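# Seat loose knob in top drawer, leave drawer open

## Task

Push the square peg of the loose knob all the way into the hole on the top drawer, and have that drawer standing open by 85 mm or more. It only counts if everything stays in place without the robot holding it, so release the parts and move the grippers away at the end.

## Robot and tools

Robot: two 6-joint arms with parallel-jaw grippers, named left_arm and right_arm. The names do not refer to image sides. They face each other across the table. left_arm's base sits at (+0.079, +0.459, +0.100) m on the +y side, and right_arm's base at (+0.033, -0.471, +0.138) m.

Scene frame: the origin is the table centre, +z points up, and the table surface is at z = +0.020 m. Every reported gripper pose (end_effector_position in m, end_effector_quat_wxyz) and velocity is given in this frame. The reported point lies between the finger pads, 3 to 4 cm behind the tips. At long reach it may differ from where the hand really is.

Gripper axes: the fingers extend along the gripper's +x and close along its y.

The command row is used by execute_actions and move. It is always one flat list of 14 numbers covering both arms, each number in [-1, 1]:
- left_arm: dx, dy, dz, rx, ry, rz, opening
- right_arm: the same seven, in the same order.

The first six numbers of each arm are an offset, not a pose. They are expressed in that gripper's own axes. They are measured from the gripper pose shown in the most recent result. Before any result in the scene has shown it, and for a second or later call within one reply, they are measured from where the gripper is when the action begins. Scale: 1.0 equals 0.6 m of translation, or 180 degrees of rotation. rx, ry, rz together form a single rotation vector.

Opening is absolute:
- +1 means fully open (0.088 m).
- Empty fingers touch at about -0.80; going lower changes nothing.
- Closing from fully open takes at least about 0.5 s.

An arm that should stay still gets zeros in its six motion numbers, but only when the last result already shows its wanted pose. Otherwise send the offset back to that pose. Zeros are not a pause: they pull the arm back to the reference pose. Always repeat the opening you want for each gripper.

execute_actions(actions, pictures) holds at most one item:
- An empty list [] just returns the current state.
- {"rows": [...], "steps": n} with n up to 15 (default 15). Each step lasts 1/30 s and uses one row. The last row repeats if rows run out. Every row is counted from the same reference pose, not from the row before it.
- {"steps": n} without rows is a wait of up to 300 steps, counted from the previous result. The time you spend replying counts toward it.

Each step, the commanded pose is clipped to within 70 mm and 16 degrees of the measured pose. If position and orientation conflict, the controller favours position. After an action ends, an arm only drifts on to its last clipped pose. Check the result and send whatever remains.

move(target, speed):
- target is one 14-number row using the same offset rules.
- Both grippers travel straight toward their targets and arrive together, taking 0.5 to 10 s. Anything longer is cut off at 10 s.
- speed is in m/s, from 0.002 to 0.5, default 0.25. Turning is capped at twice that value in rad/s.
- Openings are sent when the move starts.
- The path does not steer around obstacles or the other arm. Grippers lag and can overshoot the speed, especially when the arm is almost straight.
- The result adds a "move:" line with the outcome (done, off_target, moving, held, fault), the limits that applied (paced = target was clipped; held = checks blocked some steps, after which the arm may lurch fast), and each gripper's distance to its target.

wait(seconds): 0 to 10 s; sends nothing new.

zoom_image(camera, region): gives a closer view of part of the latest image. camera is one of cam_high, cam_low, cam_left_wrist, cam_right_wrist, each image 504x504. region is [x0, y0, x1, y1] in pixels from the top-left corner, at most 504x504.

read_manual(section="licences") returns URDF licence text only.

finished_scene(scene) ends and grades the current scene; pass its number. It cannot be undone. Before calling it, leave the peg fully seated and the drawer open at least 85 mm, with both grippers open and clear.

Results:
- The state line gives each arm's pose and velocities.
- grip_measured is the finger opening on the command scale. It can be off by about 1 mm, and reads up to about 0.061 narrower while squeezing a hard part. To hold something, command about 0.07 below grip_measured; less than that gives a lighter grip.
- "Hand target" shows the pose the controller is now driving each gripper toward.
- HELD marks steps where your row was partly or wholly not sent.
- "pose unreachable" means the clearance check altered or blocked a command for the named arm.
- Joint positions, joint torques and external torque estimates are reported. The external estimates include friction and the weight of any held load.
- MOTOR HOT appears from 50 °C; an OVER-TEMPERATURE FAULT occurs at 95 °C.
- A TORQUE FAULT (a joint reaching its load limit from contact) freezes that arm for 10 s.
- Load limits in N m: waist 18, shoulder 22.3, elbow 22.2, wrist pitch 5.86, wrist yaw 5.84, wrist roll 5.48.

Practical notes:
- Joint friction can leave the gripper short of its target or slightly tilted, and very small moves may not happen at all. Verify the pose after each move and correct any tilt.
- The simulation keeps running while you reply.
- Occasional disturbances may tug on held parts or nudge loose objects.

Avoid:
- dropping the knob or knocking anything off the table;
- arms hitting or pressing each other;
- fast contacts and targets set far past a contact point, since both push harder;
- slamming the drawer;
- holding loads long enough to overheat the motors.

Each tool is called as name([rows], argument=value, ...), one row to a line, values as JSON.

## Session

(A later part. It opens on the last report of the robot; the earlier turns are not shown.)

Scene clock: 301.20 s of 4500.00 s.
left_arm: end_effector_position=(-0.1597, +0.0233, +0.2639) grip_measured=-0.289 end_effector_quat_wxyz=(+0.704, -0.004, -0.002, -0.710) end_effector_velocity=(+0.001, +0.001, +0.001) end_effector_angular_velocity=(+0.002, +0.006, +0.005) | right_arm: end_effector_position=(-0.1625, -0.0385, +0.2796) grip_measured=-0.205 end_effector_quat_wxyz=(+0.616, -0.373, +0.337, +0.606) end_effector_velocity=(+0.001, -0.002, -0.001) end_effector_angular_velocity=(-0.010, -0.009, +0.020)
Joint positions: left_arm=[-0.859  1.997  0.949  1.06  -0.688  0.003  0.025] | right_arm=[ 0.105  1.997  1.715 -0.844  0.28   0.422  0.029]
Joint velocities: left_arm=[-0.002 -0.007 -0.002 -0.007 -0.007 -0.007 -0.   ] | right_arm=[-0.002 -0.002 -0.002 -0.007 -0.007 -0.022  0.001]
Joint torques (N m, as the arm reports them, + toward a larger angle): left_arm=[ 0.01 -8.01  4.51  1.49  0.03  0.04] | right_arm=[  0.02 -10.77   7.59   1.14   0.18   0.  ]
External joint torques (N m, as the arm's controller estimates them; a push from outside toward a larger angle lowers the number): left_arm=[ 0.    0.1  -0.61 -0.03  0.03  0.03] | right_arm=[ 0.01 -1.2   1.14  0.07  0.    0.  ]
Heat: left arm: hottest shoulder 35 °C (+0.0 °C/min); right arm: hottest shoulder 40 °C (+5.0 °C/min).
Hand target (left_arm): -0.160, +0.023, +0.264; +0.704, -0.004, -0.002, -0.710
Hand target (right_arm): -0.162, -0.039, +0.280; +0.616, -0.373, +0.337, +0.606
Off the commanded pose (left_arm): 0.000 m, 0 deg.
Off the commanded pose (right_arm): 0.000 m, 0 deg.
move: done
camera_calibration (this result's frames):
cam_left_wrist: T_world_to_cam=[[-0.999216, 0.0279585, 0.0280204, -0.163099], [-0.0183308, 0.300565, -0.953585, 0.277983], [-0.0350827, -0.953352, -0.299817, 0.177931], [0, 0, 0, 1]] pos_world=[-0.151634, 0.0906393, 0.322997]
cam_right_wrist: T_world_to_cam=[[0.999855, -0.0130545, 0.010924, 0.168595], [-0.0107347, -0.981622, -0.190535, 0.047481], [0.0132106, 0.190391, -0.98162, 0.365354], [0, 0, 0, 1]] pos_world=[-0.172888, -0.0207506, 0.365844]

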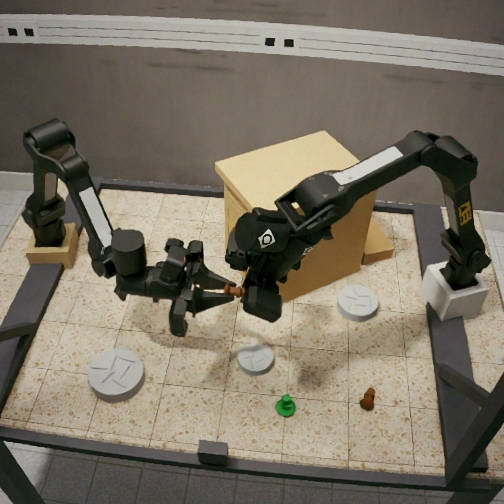

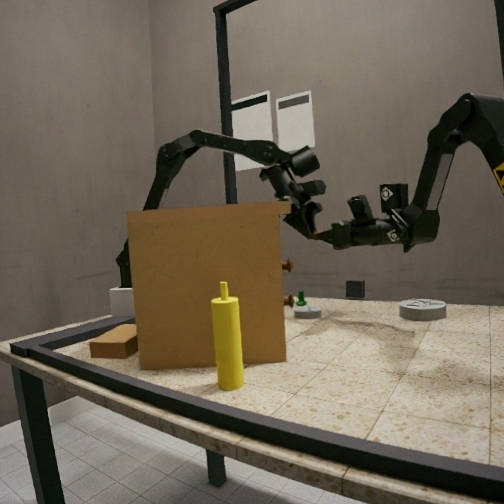

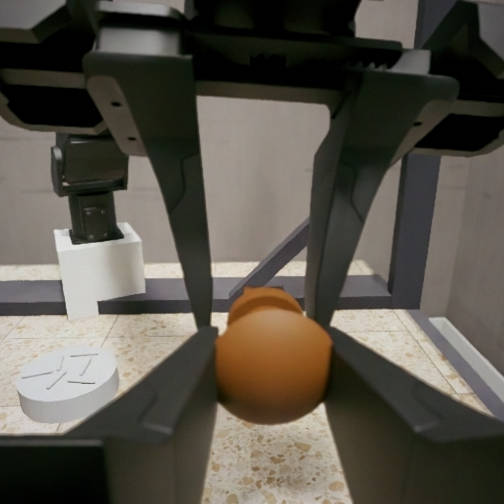

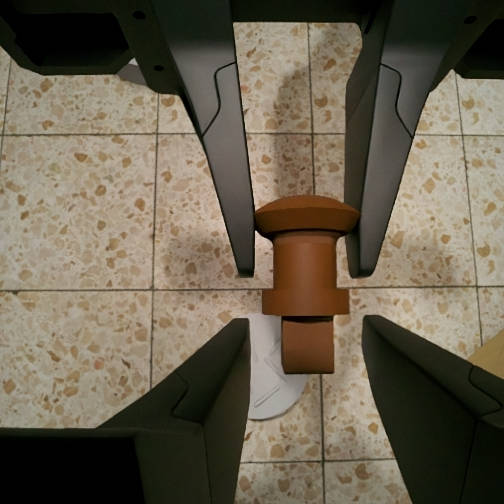

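move(target=[0,0,0,0,0,0,-0.36,-0.15,0,0,0,0,0,0.3], speed=0.15)

move(target=[-0.1,0,0,0,0,0,-0.36,-0.1,0,-0.3,0,0,0,0.3], speed=0.2)

zoom_image(camera="cam_low", region=[270, 190, 400, 290])

Scene clock: 306.87 s of 4500.00 s.
left_arm: end_effector_position=(-0.1597, +0.0233, +0.2639) grip_measured=-0.289 end_effector_quat_wxyz=(+0.704, -0.004, -0.002, -0.710) end_effector_velocity=(-0.002, +0.001, -0.003) end_effector_angular_velocity=(+0.009, -0.001, -0.010) | right_arm: end_effector_position=(-0.1650, -0.0831, +0.3504) grip_measured=+0.297 end_effector_quat_wxyz=(+0.613, -0.381, +0.340, +0.603) end_effector_velocity=(+0.003, -0.005, +0.005) end_effector_angular_velocity=(-0.014, +0.003, -0.006)
Joint positions: left_arm=[-0.859  1.997  0.949  1.06  -0.688  0.003  0.025] | right_arm=[ 0.167  1.886  1.854 -1.129  0.301  0.48   0.054]
Joint velocities: left_arm=[-0.002  0.002 -0.002 -0.007  0.007 -0.007 -0.   ] | right_arm=[-0.002 -0.007  0.017 -0.037 -0.007  0.007  0.   ]
Joint torques (N m, as the arm reports them, + toward a larger angle): left_arm=[-0.02 -8.1   4.81  1.52 -0.03  0.05] | right_arm=[  0.26 -10.48   9.13   0.98   0.42   0.19]
External joint torques (N m, as the arm's controller estimates them; a push from outside toward a larger angle lowers the number): left_arm=[ 0.   -0.12 -0.26  0.03 -0.05  0.04] | right_arm=[ 0.31 -1.74  2.85 -0.01  0.21  0.18]
Heat: left arm: hottest shoulder 36 °C (+1.0 °C/min); right arm: hottest shoulder 40 °C (+5.0 °C/min).
Hand target (left_arm): -0.160, +0.023, +0.264; +0.704, -0.004, -0.002, -0.710
Hand target (right_arm): -0.166, -0.083, +0.358; +0.616, -0.373, +0.337, +0.607
Off the commanded pose (left_arm): 0.000 m, 0 deg.
Off the commanded pose (right_arm): 0.007 m, 1 deg.
After step 90, 1.57 s passed at rest.
move: done
camera_calibration (this result's frames):
cam_left_wrist: T_world_to_cam=[[-0.999216, 0.0279585, 0.0280204, -0.163099], [-0.0183308, 0.300565, -0.953585, 0.277983], [-0.0350827, -0.953352, -0.299817, 0.177931], [0, 0, 0, 1]] pos_world=[-0.151634, 0.0906393, 0.322997]
cam_right_wrist: T_world_to_cam=[[0.999788, -0.00947138, 0.0182805, 0.167421], [-0.00616611, -0.984893, -0.173053, 0.0115435], [0.0196434, 0.172904, -0.984743, 0.444097], [0, 0, 0, 1]] pos_world=[-0.176038, -0.0638312, 0.436258]

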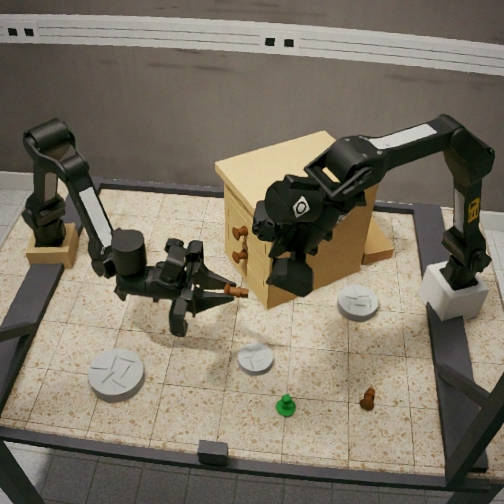

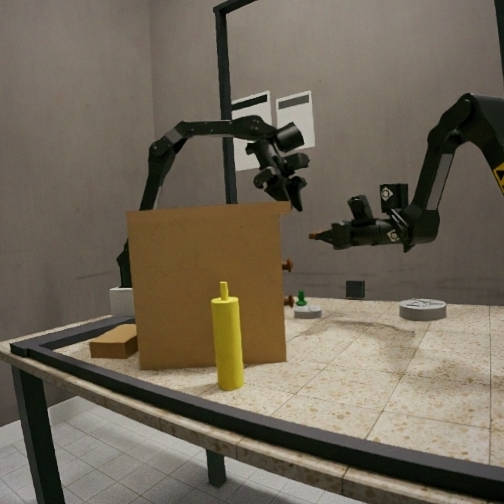

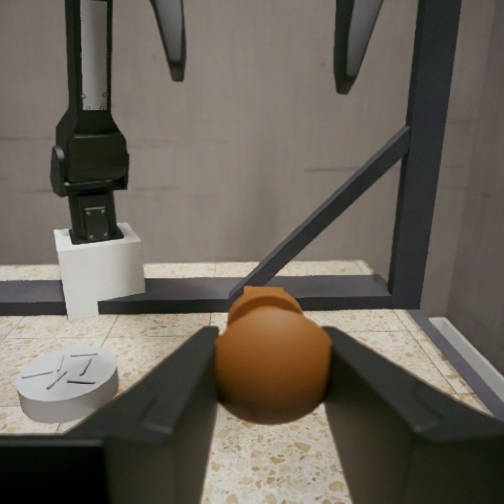

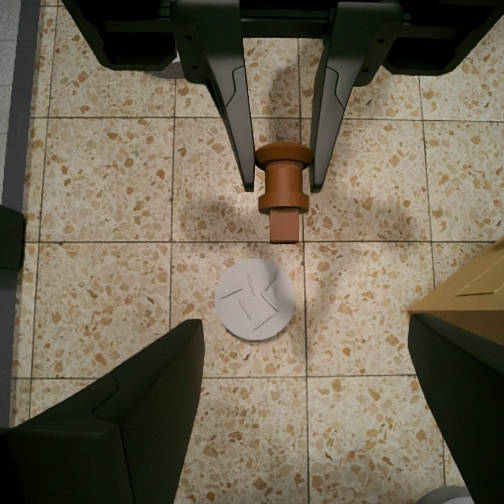

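Scene clock: 308.40 s of 4500.00 s.
left_arm: end_effector_position=(-0.1601, +0.0804, +0.2569) grip_measured=-0.289 end_effector_quat_wxyz=(+0.704, +0.004, -0.001, -0.710) end_effector_velocity=(+0.003, +0.001, -0.002) end_effector_angular_velocity=(+0.012, -0.005, +0.020) | right_arm: end_effector_position=(-0.1635, -0.2682, +0.3195) grip_measured=+0.298 end_effector_quat_wxyz=(+0.611, -0.379, +0.341, +0.606) end_effector_velocity=(+0.000, -0.004, -0.002) end_effector_angular_velocity=(-0.012, +0.004, -0.010)
Joint positions: left_arm=[-0.971  1.893  0.759  1.129 -0.798  0.003  0.025] | right_arm=[ 0.591  1.384  1.207 -1.135  0.437  0.907  0.054]
Joint velocities: left_arm=[-0.002 -0.007 -0.002 -0.022 -0.022 -0.007 -0.   ] | right_arm=[ 0.007 -0.002 -0.007 -0.007 -0.007  0.022 -0.   ]
Joint torques (N m, as the arm reports them, + toward a larger angle): left_arm=[-0.16 -9.16  3.54  1.74 -0.2   0.02] | right_arm=[ 0.16 -6.04  5.64  0.7   0.51  0.21]
External joint torques (N m, as the arm's controller estimates them; a push from outside toward a larger angle lowers the number): left_arm=[-0.2  -2.19 -1.17  0.28 -0.19  0.01] | right_arm=[ 0.16 -1.42 -0.44 -0.04  0.18  0.2 ]
Heat: left arm: hottest shoulder 36 °C (+1.0 °C/min); right arm: hottest shoulder 40 °C (+5.1 °C/min).
Hand target (left_arm): -0.159, +0.083, +0.263; +0.704, -0.004, -0.001, -0.710
Hand target (right_arm): -0.161, -0.270, +0.317; +0.614, -0.381, +0.339, +0.603
Off the commanded pose (left_arm): 0.007 m, 1 deg.
Off the commanded pose (right_arm): 0.005 m, 0 deg.
move: done
camera_calibration (this result's frames):
cam_left_wrist: T_world_to_cam=[[-0.999428, 0.0288265, 0.017697, -0.162327], [-0.00782605, 0.31193, -0.950073, 0.254013], [-0.0329075, -0.949668, -0.311526, 0.23336], [0, 0, 0, 1]] pos_world=[-0.152567, 0.147059, 0.316901]
cam_right_wrist: T_world_to_cam=[[0.999919, -0.00657429, 0.0109242, 0.167923], [-0.00457549, -0.984764, -0.173835, -0.175554], [0.0119006, 0.173771, -0.984714, 0.444515], [0, 0, 0, 1]] pos_world=[-0.174002, -0.249019, 0.405368]

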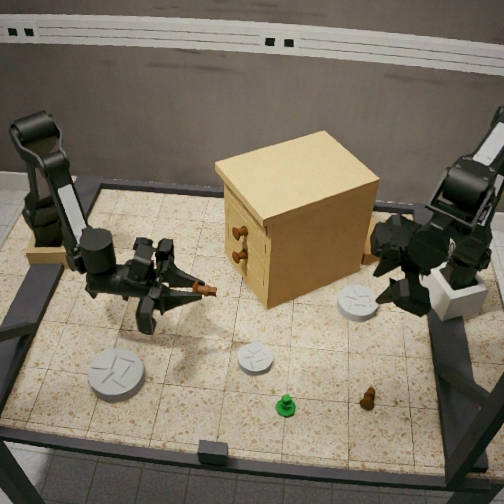

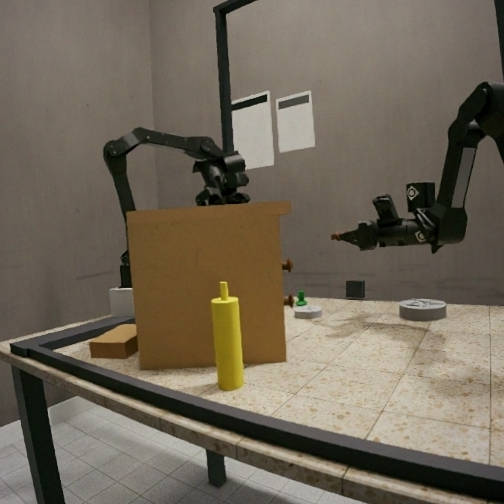

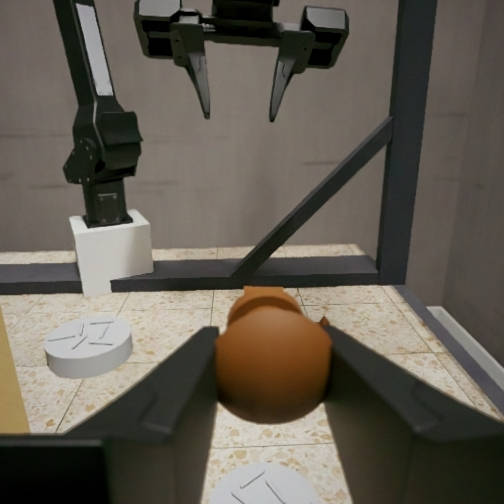

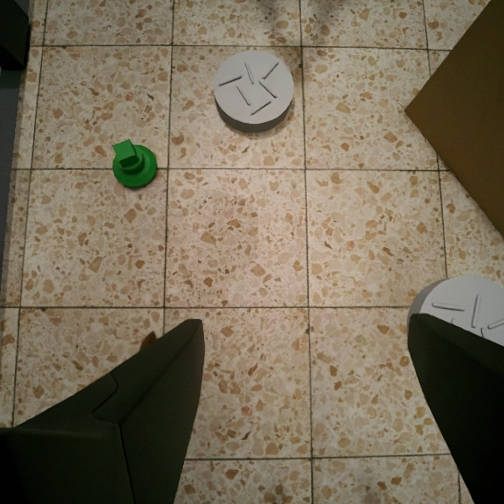

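Region (270, 190, 400, 290) of cam_low's 504x504 image, scaled by 3.877, with more detail than that image has; it fills the top 388 rows of this view, and the rest is white.

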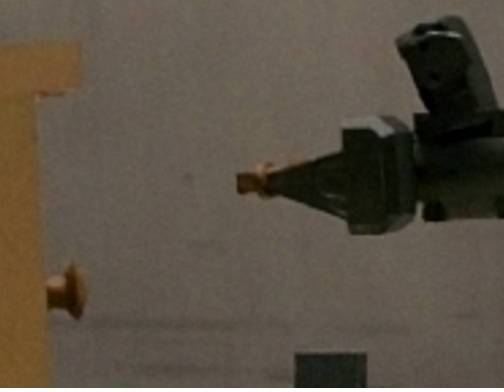

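move(target=[0.013,0.27,0.047,0,-0.004,0.196,-0.36,0,0,0,0,0,0,0.3], speed=0.15)

Scene clock: 318.30 s of 4500.00 s.
left_arm: end_effector_position=(-0.0019, +0.0696, +0.2796) grip_measured=-0.289 end_effector_quat_wxyz=(+0.884, +0.006, -0.007, -0.468) end_effector_velocity=(+0.004, +0.002, -0.001) end_effector_angular_velocity=(+0.002, +0.002, +0.024) | right_arm: end_effector_position=(-0.1634, -0.2686, +0.3194) grip_measured=+0.298 end_effector_quat_wxyz=(+0.611, -0.379, +0.341, +0.605) end_effector_velocity=(+0.008, -0.003, -0.000) end_effector_angular_velocity=(-0.011, -0.034, +0.002)
Joint positions: left_arm=[-0.722  1.773  0.709  1.08  -1.155  0.032  0.025] | right_arm=[ 0.592  1.383  1.207 -1.136  0.437  0.908  0.054]
Joint velocities: left_arm=[ 0.002 -0.002 -0.002 -0.007 -0.022 -0.007  0.   ] | right_arm=[-0.002 -0.007 -0.002 -0.037  0.007 -0.007 -0.   ]
Joint torques (N m, as the arm reports them, + toward a larger angle): left_arm=[ 0.2  -8.49  4.47  1.15 -0.21  0.07] | right_arm=[-0.07 -5.1   7.36  0.88  0.29 -0.07]
External joint torques (N m, as the arm's controller estimates them; a push from outside toward a larger angle lowers the number): left_arm=[ 0.2  -2.28 -0.29 -0.11 -0.22  0.06] | right_arm=[-0.06 -0.35  1.26  0.16 -0.04 -0.08]
Heat: left arm: hottest shoulder 37 °C (+2.0 °C/min); right arm: hottest shoulder 39 °C (+4.1 °C/min).
Hand target (left_arm): +0.001, +0.071, +0.286; +0.886, -0.001, -0.007, -0.463
Hand target (right_arm): -0.163, -0.268, +0.319; +0.611, -0.379, +0.341, +0.606
Off the commanded pose (left_arm): 0.008 m, 1 deg.
Off the commanded pose (right_arm): 0.000 m, 0 deg.
After step 90, 4.43 s passed at rest.
move: done
camera_calibration (this result's frames):
cam_left_wrist: T_world_to_cam=[[-0.83877, -0.544449, 0.00632832, 0.0391145], [-0.169668, 0.250308, -0.953183, 0.28508], [0.517376, -0.800575, -0.302327, 0.223439], [0, 0, 0, 1]] pos_world=[-0.0344251, 0.128818, 0.339037]
cam_right_wrist: T_world_to_cam=[[0.999916, -0.0068632, 0.0110308, 0.167714], [-0.00484211, -0.984772, -0.173786, -0.175992], [0.0120555, 0.173718, -0.984722, 0.444539], [0, 0, 0, 1]] pos_world=[-0.173911, -0.249385, 0.405312]

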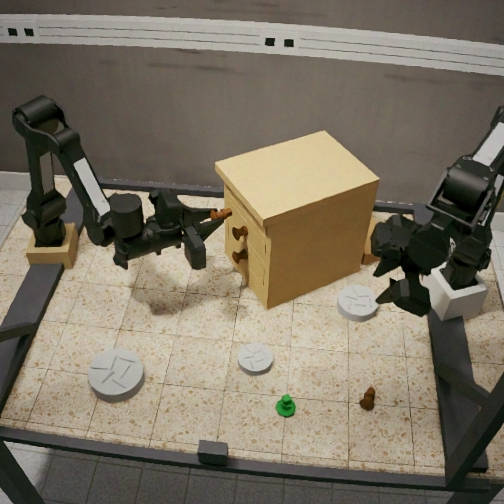

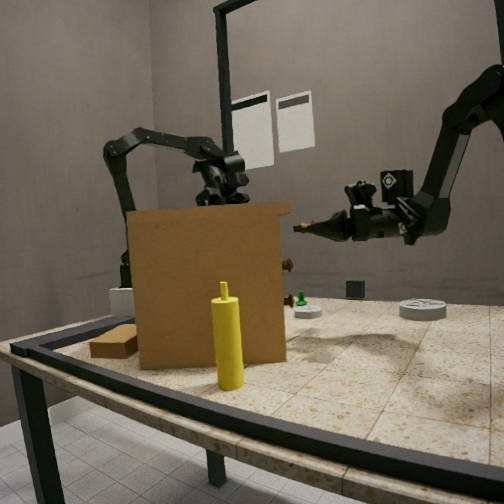

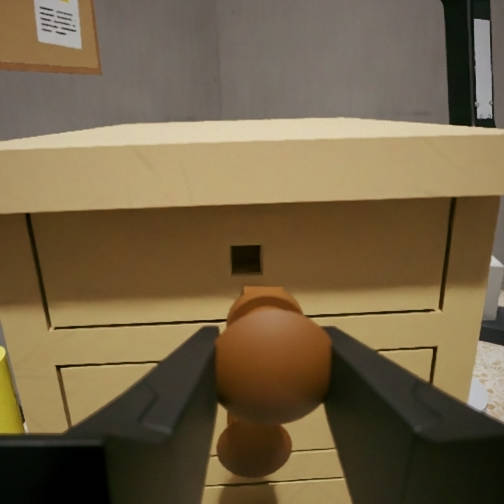

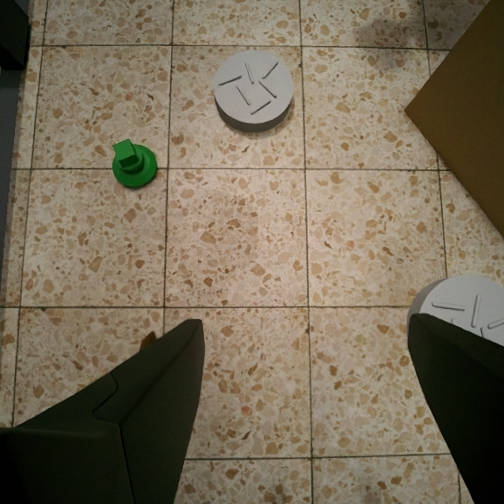

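zoom_image(camera="cam_left_wrist", region=[190, 220, 340, 340])

zoom_image(camera="cam_low", region=[260, 190, 360, 280])

Region (190, 220, 340, 340) of cam_left_wrist's 504x504 image, scaled by 3.360, with more detail than that image has; it fills the top 403 rows of this view, and the rest is white.

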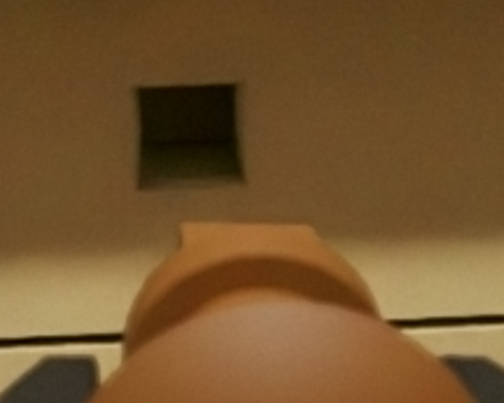

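Region (260, 190, 360, 280) of cam_low's 504x504 image, scaled by 5.040, with more detail than that image has; it fills the top 454 rows of this view, and the rest is white.

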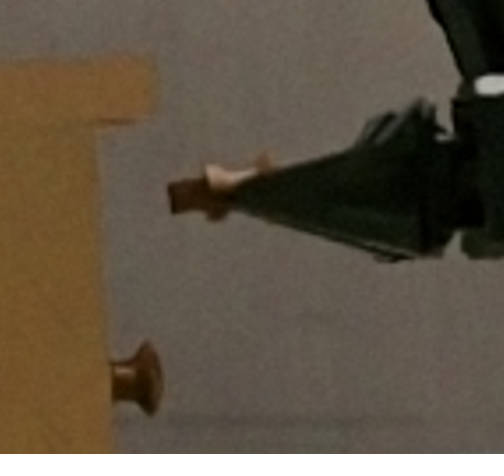

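move(target=[0.02,0.009,0.002,-0.02,0,0,-0.36,0,0,0,0,0,0,0.3], speed=0.03)

zoom_image(camera="cam_left_wrist", region=[190, 220, 340, 340])

zoom_image(camera="cam_low", region=[260, 190, 360, 280])

Scene clock: 341.63 s of 4500.00 s.
left_arm: end_effector_position=(+0.0085, +0.0637, +0.2791) grip_measured=-0.289 end_effector_quat_wxyz=(+0.884, -0.018, +0.007, -0.467) end_effector_velocity=(+0.002, +0.001, -0.003) end_effector_angular_velocity=(+0.007, +0.007, +0.010) | right_arm: end_effector_position=(-0.1634, -0.2686, +0.3194) grip_measured=+0.298 end_effector_quat_wxyz=(+0.611, -0.379, +0.341, +0.605) end_effector_velocity=(+0.005, -0.003, -0.003) end_effector_angular_velocity=(-0.021, -0.029, +0.019)
Joint positions: left_arm=[-0.685  1.772  0.709  1.074 -1.119 -0.027  0.025] | right_arm=[ 0.592  1.383  1.207 -1.136  0.437  0.908  0.054]
Joint velocities: left_arm=[ 0.002 -0.002 -0.002 -0.022 -0.007 -0.022  0.   ] | right_arm=[-0.002 -0.002 -0.007 -0.022 -0.007 -0.022 -0.   ]
Joint torques (N m, as the arm reports them, + toward a larger angle): left_arm=[ 0.29 -6.64  4.77  1.19  0.17 -0.1 ] | right_arm=[-0.01 -5.18  7.29  0.83  0.31 -0.01]
External joint torques (N m, as the arm's controller estimates them; a push from outside toward a larger angle lowers the number): left_arm=[ 0.3  -0.51  0.05 -0.06  0.16 -0.11] | right_arm=[ 0.   -0.52  1.25  0.11 -0.01 -0.02]
Heat: left arm: hottest shoulder 38 °C (+3.0 °C/min); right arm: hottest shoulder 36 °C (-1.0 °C/min).
Hand target (left_arm): +0.009, +0.063, +0.281; +0.883, -0.021, +0.007, -0.468
Hand target (right_arm): -0.163, -0.269, +0.319; +0.611, -0.379, +0.341, +0.605
Off the commanded pose (left_arm): 0.002 m, 0 deg.
Off the commanded pose (right_arm): 0.000 m, 0 deg.
After step 90, 19.07 s passed at rest.
move: done
camera_calibration (this result's frames):
cam_left_wrist: T_world_to_cam=[[-0.836353, -0.544774, 0.0611191, 0.0293148], [-0.214088, 0.221951, -0.951265, 0.289482], [0.504659, -0.808678, -0.302259, 0.213829], [0, 0, 0, 1]] pos_world=[-0.0214185, 0.124638, 0.338214]
cam_right_wrist: T_world_to_cam=[[0.999916, -0.0068632, 0.0110308, 0.167714], [-0.00484211, -0.984772, -0.173786, -0.175992], [0.0120555, 0.173718, -0.984722, 0.444539], [0, 0, 0, 1]] pos_world=[-0.173911, -0.249385, 0.405312]

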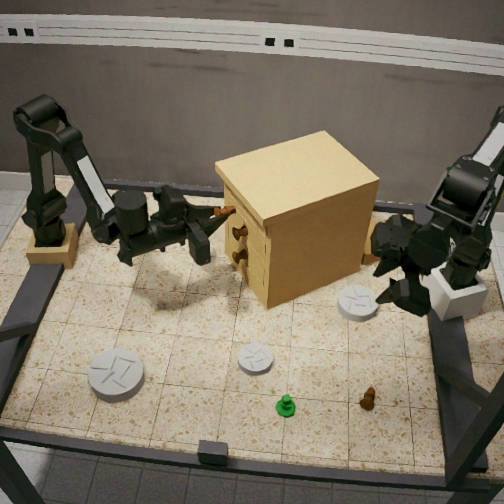

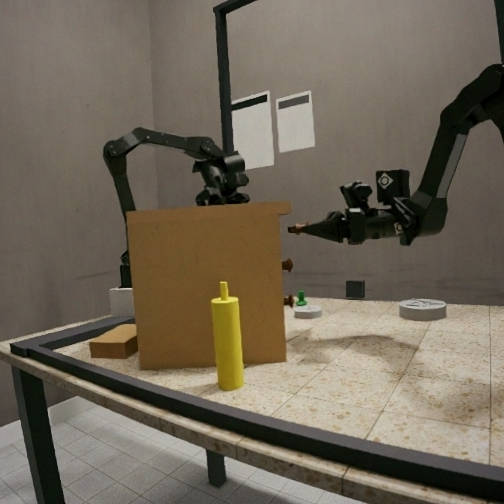

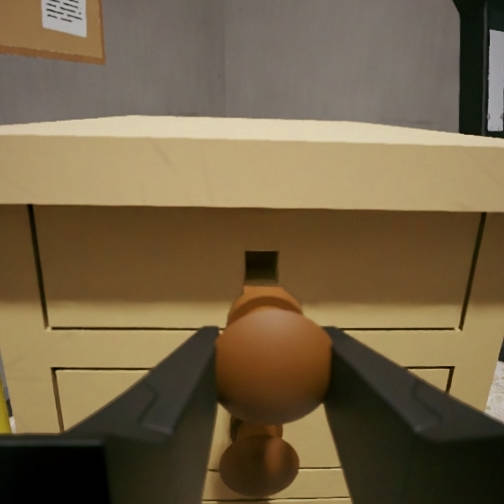

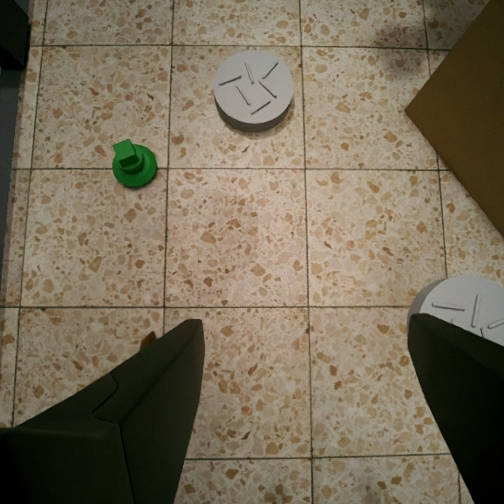

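Region (190, 220, 340, 340) of cam_left_wrist's 504x504 image, scaled by 3.360, with more detail than that image has; it fills the top 403 rows of this view, and the rest is white.

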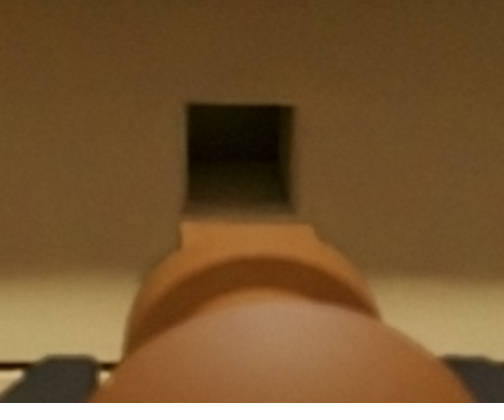

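Region (260, 190, 360, 280) of cam_low's 504x504 image, scaled by 5.040, with more detail than that image has; it fills the top 454 rows of this view, and the rest is white.

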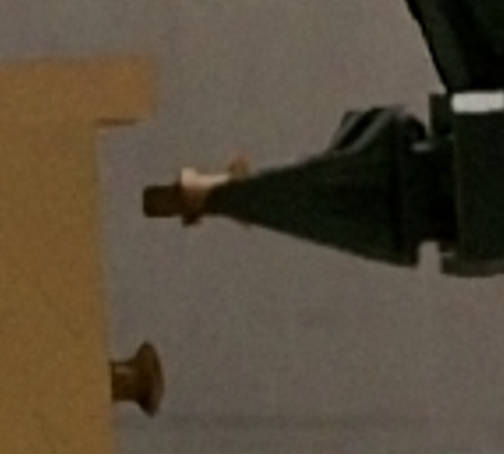

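move(target=[0.02,-0.001,0.006,0,0,0,-0.36,0,0,0,0,0,0,0.3], speed=0.02)

zoom_image(camera="cam_left_wrist", region=[190, 220, 340, 340])

zoom_image(camera="cam_low", region=[260, 190, 360, 280])

Scene clock: 363.50 s of 4500.00 s.
left_arm: end_effector_position=(+0.0149, +0.0570, +0.2811) grip_measured=-0.289 end_effector_quat_wxyz=(+0.884, -0.016, +0.007, -0.467) end_effector_velocity=(+0.002, +0.000, +0.001) end_effector_angular_velocity=(+0.006, -0.007, +0.010) | right_arm: end_effector_position=(-0.1634, -0.2686, +0.3194) grip_measured=+0.298 end_effector_quat_wxyz=(+0.611, -0.379, +0.341, +0.605) end_effector_velocity=(+0.005, -0.001, -0.001) end_effector_angular_velocity=(-0.006, -0.026, +0.002)
Joint positions: left_arm=[-0.656  1.772  0.725  1.053 -1.091 -0.029  0.025] | right_arm=[ 0.592  1.383  1.207 -1.136  0.437  0.908  0.054]
Joint velocities: left_arm=[ 0.002 -0.002  0.002 -0.007 -0.007  0.007 -0.   ] | right_arm=[-0.002 -0.002 -0.002 -0.022  0.007 -0.007  0.   ]
Joint torques (N m, as the arm reports them, + toward a larger angle): left_arm=[ 0.39 -5.84  5.74  1.13  0.17  0.05] | right_arm=[ 0.07 -5.19  7.24  0.84  0.31 -0.01]
External joint torques (N m, as the arm's controller estimates them; a push from outside toward a larger angle lowers the number): left_arm=[ 0.37  0.46  0.87 -0.17  0.16  0.04] | right_arm=[ 0.08 -0.51  1.17  0.12 -0.01 -0.02]
Heat: left arm: hottest shoulder 37 °C (+2.0 °C/min); right arm: hottest shoulder 35 °C (-5.0 °C/min).
Hand target (left_arm): +0.015, +0.054, +0.283; +0.884, -0.017, +0.006, -0.468
Hand target (right_arm): -0.163, -0.269, +0.319; +0.611, -0.379, +0.341, +0.605
Off the commanded pose (left_arm): 0.004 m, 0 deg.
Off the commanded pose (right_arm): 0.000 m, 0 deg.
After step 90, 18.00 s passed at rest.
move: done
camera_calibration (this result's frames):
cam_left_wrist: T_world_to_cam=[[-0.83603, -0.545628, 0.0578222, 0.031872], [-0.212801, 0.225306, -0.950764, 0.293922], [0.505736, -0.807173, -0.304473, 0.206255], [0, 0, 0, 1]] pos_world=[-0.0151175, 0.117651, 0.340407]
cam_right_wrist: T_world_to_cam=[[0.999916, -0.0068632, 0.0110308, 0.167714], [-0.00484211, -0.984772, -0.173786, -0.175992], [0.0120555, 0.173718, -0.984722, 0.444539], [0, 0, 0, 1]] pos_world=[-0.173911, -0.249385, 0.405312]

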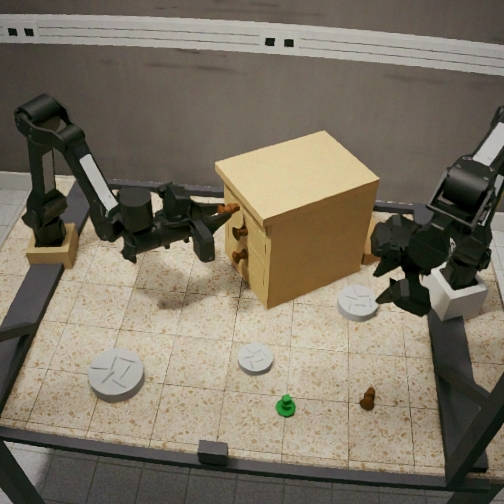

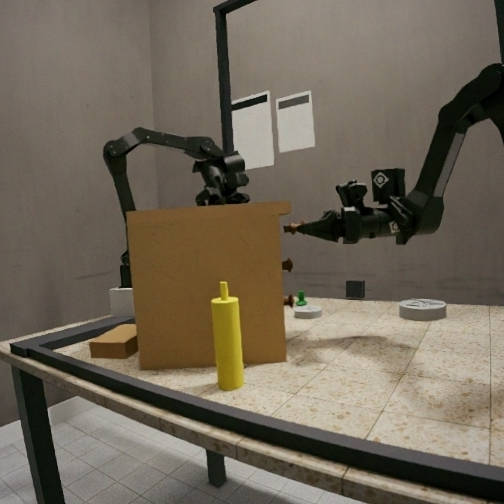

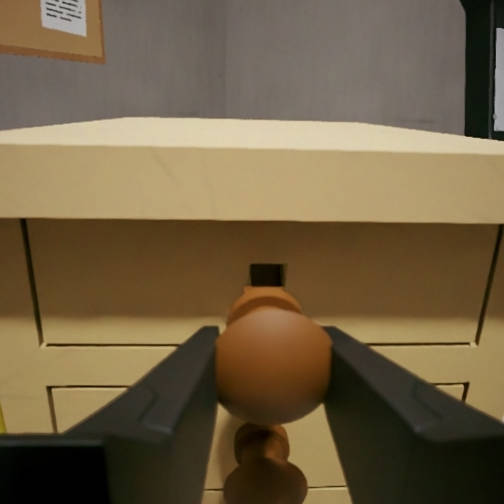

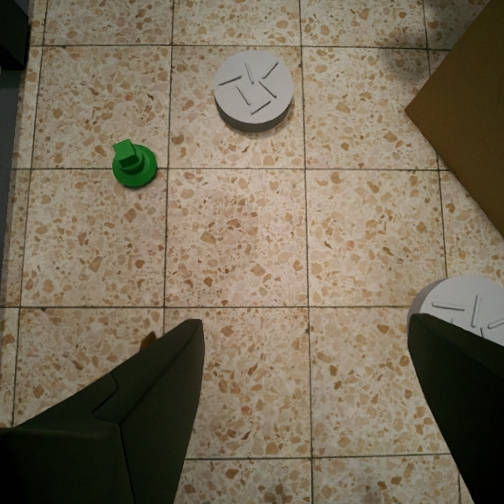

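Region (190, 220, 340, 340) of cam_left_wrist's 504x504 image, scaled by 3.360, with more detail than that image has; it fills the top 403 rows of this view, and the rest is white.

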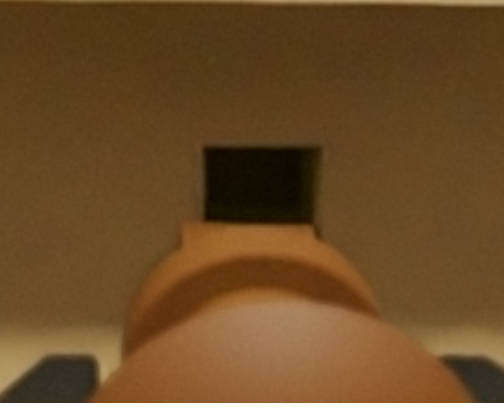

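Region (260, 190, 360, 280) of cam_low's 504x504 image, scaled by 5.040, with more detail than that image has; it fills the top 454 rows of this view, and the rest is white.

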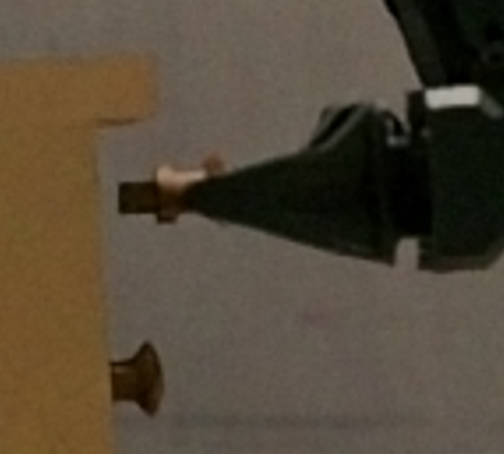

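move(target=[0.009,-0.006,0.007,0,0,0,-0.36,0,0,0,0,0,0,0.3], speed=0.02)

zoom_image(camera="cam_left_wrist", region=[190, 220, 340, 340])

zoom_image(camera="cam_low", region=[260, 190, 360, 280])

Scene clock: 371.83 s of 4500.00 s.
left_arm: end_effector_position=(+0.0153, +0.0537, +0.2829) grip_measured=-0.289 end_effector_quat_wxyz=(+0.884, -0.012, +0.007, -0.467) end_effector_velocity=(-0.001, -0.000, +0.004) end_effector_angular_velocity=(-0.019, +0.014, +0.005) | right_arm: end_effector_position=(-0.1634, -0.2686, +0.3194) grip_measured=+0.298 end_effector_quat_wxyz=(+0.611, -0.379, +0.341, +0.605) end_effector_velocity=(+0.002, -0.006, -0.005) end_effector_angular_velocity=(-0.035, -0.019, +0.014)
Joint positions: left_arm=[-0.651  1.772  0.74   1.03  -1.087 -0.029  0.025] | right_arm=[ 0.592  1.383  1.207 -1.136  0.437  0.908  0.054]
Joint velocities: left_arm=[-0.002 -0.002  0.007  0.007 -0.007 -0.007 -0.   ] | right_arm=[ 0.002  0.002 -0.007 -0.022 -0.022 -0.007 -0.   ]
Joint torques (N m, as the arm reports them, + toward a larger angle): left_arm=[ 0.35 -6.3   5.81  1.18  0.11  0.04] | right_arm=[-0.01 -5.16  7.26  0.86  0.3  -0.01]
External joint torques (N m, as the arm's controller estimates them; a push from outside toward a larger angle lowers the number): left_arm=[ 0.35  0.09  0.84 -0.14  0.11  0.03] | right_arm=[-0.03 -0.51  1.19  0.12 -0.01 -0.02]
Heat: left arm: hottest shoulder 37 °C (+1.0 °C/min); right arm: hottest shoulder 35 °C (-5.0 °C/min).
Hand target (left_arm): +0.015, +0.051, +0.286; +0.884, -0.016, +0.007, -0.467
Hand target (right_arm): -0.163, -0.269, +0.319; +0.611, -0.379, +0.341, +0.605
Off the commanded pose (left_arm): 0.004 m, 0 deg.
Off the commanded pose (right_arm): 0.000 m, 0 deg.
After step 90, 4.60 s passed at rest.
move: done
camera_calibration (this result's frames):
cam_left_wrist: T_world_to_cam=[[-0.835592, -0.546934, 0.0514744, 0.0321963], [-0.209815, 0.231139, -0.950028, 0.295842], [0.507704, -0.804636, -0.307893, 0.204758], [0, 0, 0, 1]] pos_world=[-0.0149813, 0.113984, 0.342445]
cam_right_wrist: T_world_to_cam=[[0.999916, -0.0068632, 0.0110308, 0.167714], [-0.00484211, -0.984772, -0.173786, -0.175992], [0.0120555, 0.173718, -0.984722, 0.444539], [0, 0, 0, 1]] pos_world=[-0.173911, -0.249385, 0.405312]

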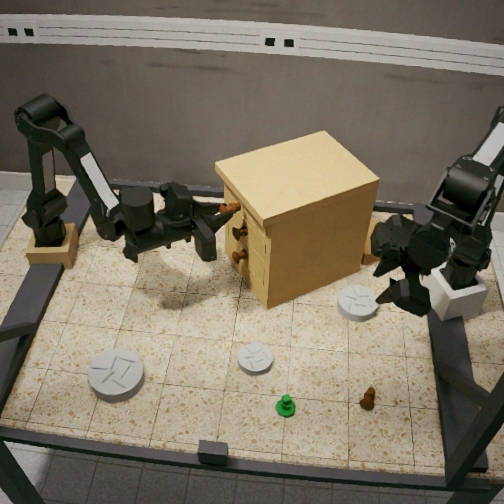

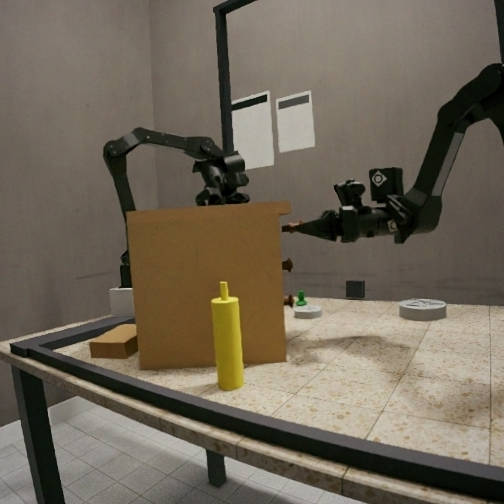

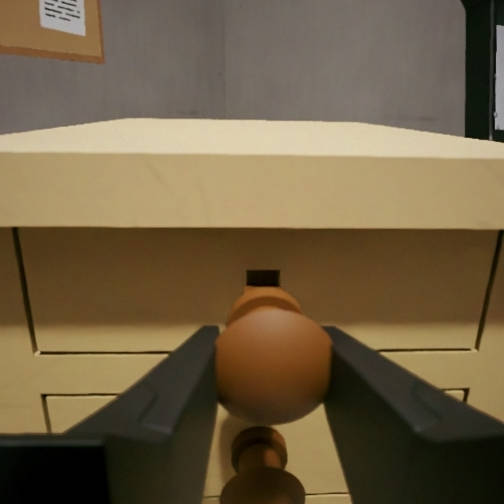

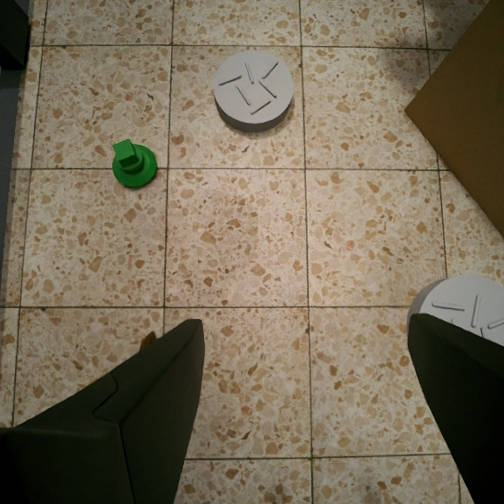

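Region (190, 220, 340, 340) of cam_left_wrist's 504x504 image, scaled by 3.360, with more detail than that image has; it fills the top 403 rows of this view, and the rest is white.

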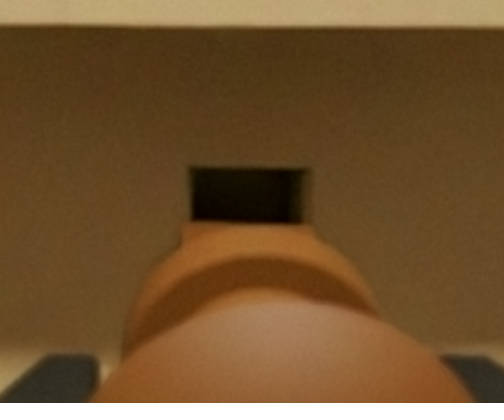

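Region (260, 190, 360, 280) of cam_low's 504x504 image, scaled by 5.040, with more detail than that image has; it fills the top 454 rows of this view, and the rest is white.

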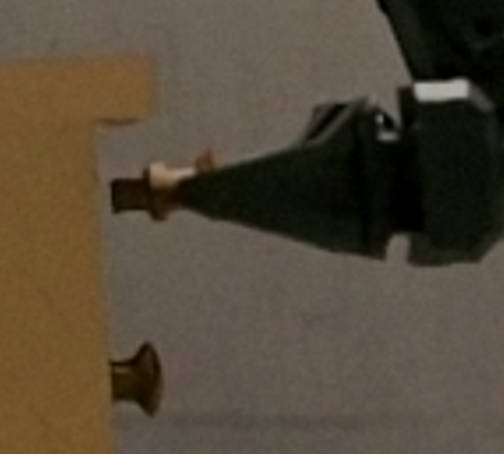

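move(target=[0.012,0,0,0,0,0,-0.36,0,0,0,0,0,0,0.3], speed=0.02)

zoom_image(camera="cam_left_wrist", region=[190,220,340,340])

zoom_image(camera="cam_low", region=[260,190,360,280])

Scene clock: 384.70 s of 4500.00 s.
left_arm: end_effector_position=(+0.0196, +0.0515, +0.2830) grip_measured=-0.289 end_effector_quat_wxyz=(+0.885, -0.012, +0.007, -0.466) end_effector_velocity=(+0.000, -0.000, -0.005) end_effector_angular_velocity=(+0.028, -0.011, -0.005) | right_arm: end_effector_position=(-0.1634, -0.2686, +0.3194) grip_measured=+0.298 end_effector_quat_wxyz=(+0.611, -0.379, +0.341, +0.605) end_effector_velocity=(+0.001, +0.001, -0.001) end_effector_angular_velocity=(+0.007, -0.005, +0.002)
Joint positions: left_arm=[-0.636  1.772  0.741  1.03  -1.073 -0.029  0.025] | right_arm=[ 0.592  1.383  1.207 -1.136  0.437  0.908  0.054]
Joint velocities: left_arm=[ 0.002 -0.002 -0.002 -0.037  0.007 -0.007  0.   ] | right_arm=[-0.002 -0.002 -0.007  0.007  0.007 -0.007 -0.   ]
Joint torques (N m, as the arm reports them, + toward a larger angle): left_arm=[ 0.28 -5.39  5.65  1.18  0.15  0.02] | right_arm=[ 0.03 -5.16  7.28  0.83  0.31 -0.01]
External joint torques (N m, as the arm's controller estimates them; a push from outside toward a larger angle lowers the number): left_arm=[ 0.32  0.93  0.74 -0.11  0.14  0.01] | right_arm=[ 0.01 -0.48  1.2   0.1  -0.01 -0.02]
Heat: left arm: hottest shoulder 36 °C (-1.0 °C/min); right arm: hottest shoulder 35 °C (-3.0 °C/min).
Hand target (left_arm): +0.019, +0.048, +0.283; +0.884, -0.012, +0.007, -0.467
Hand target (right_arm): -0.163, -0.269, +0.319; +0.611, -0.379, +0.341, +0.605
Off the commanded pose (left_arm): 0.004 m, 0 deg.
Off the commanded pose (right_arm): 0.000 m, 0 deg.
After step 90, 9.17 s passed at rest.
move: done
camera_calibration (this result's frames):
cam_left_wrist: T_world_to_cam=[[-0.834965, -0.54789, 0.0514847, 0.0345898], [-0.210097, 0.230908, -0.950021, 0.297391], [0.508619, -0.804051, -0.30791, 0.200811], [0, 0, 0, 1]] pos_world=[-0.010774, 0.111744, 0.342578]
cam_right_wrist: T_world_to_cam=[[0.999916, -0.0068632, 0.0110308, 0.167714], [-0.00484211, -0.984772, -0.173786, -0.175992], [0.0120555, 0.173718, -0.984722, 0.444539], [0, 0, 0, 1]] pos_world=[-0.173911, -0.249385, 0.405312]

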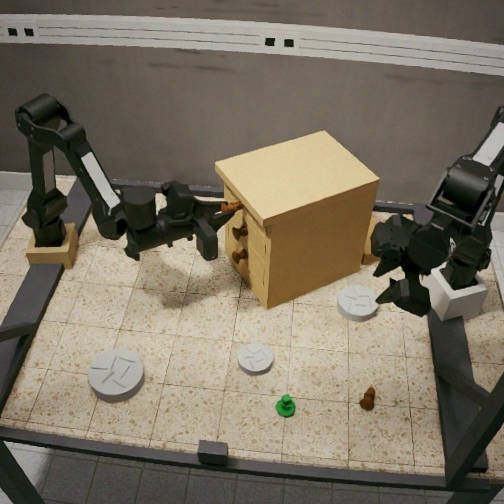

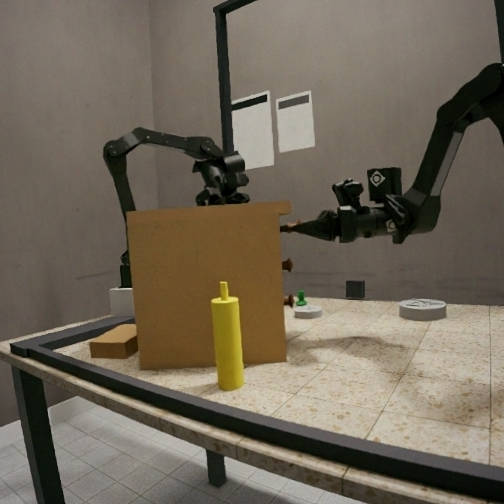

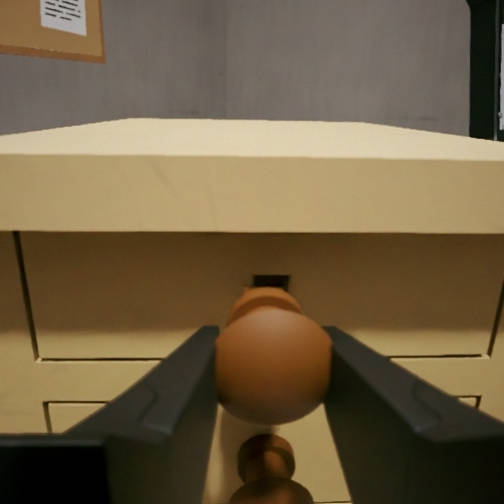

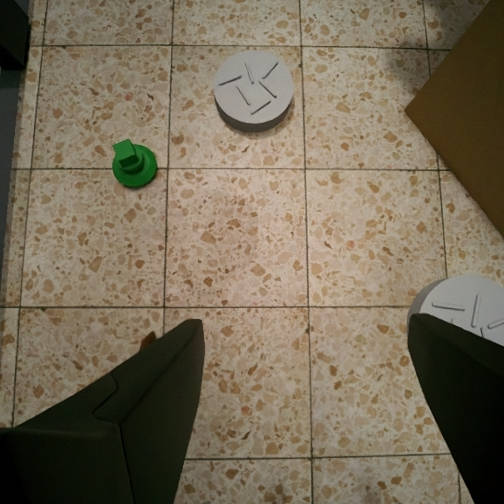

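Region (190, 220, 340, 340) of cam_left_wrist's 504x504 image, scaled by 3.360, with more detail than that image has; it fills the top 403 rows of this view, and the rest is white.

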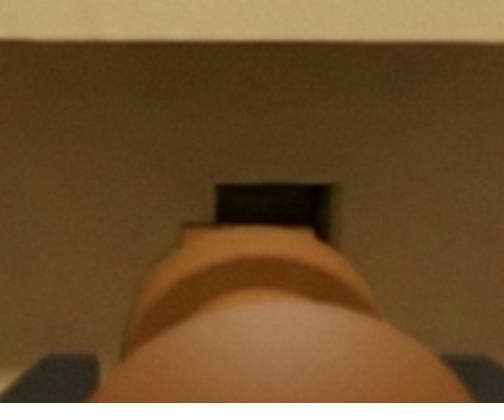

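Region (260, 190, 360, 280) of cam_low's 504x504 image, scaled by 5.040, with more detail than that image has; it fills the top 454 rows of this view, and the rest is white.

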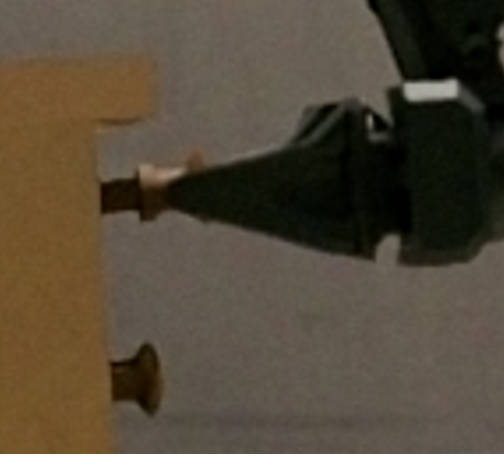

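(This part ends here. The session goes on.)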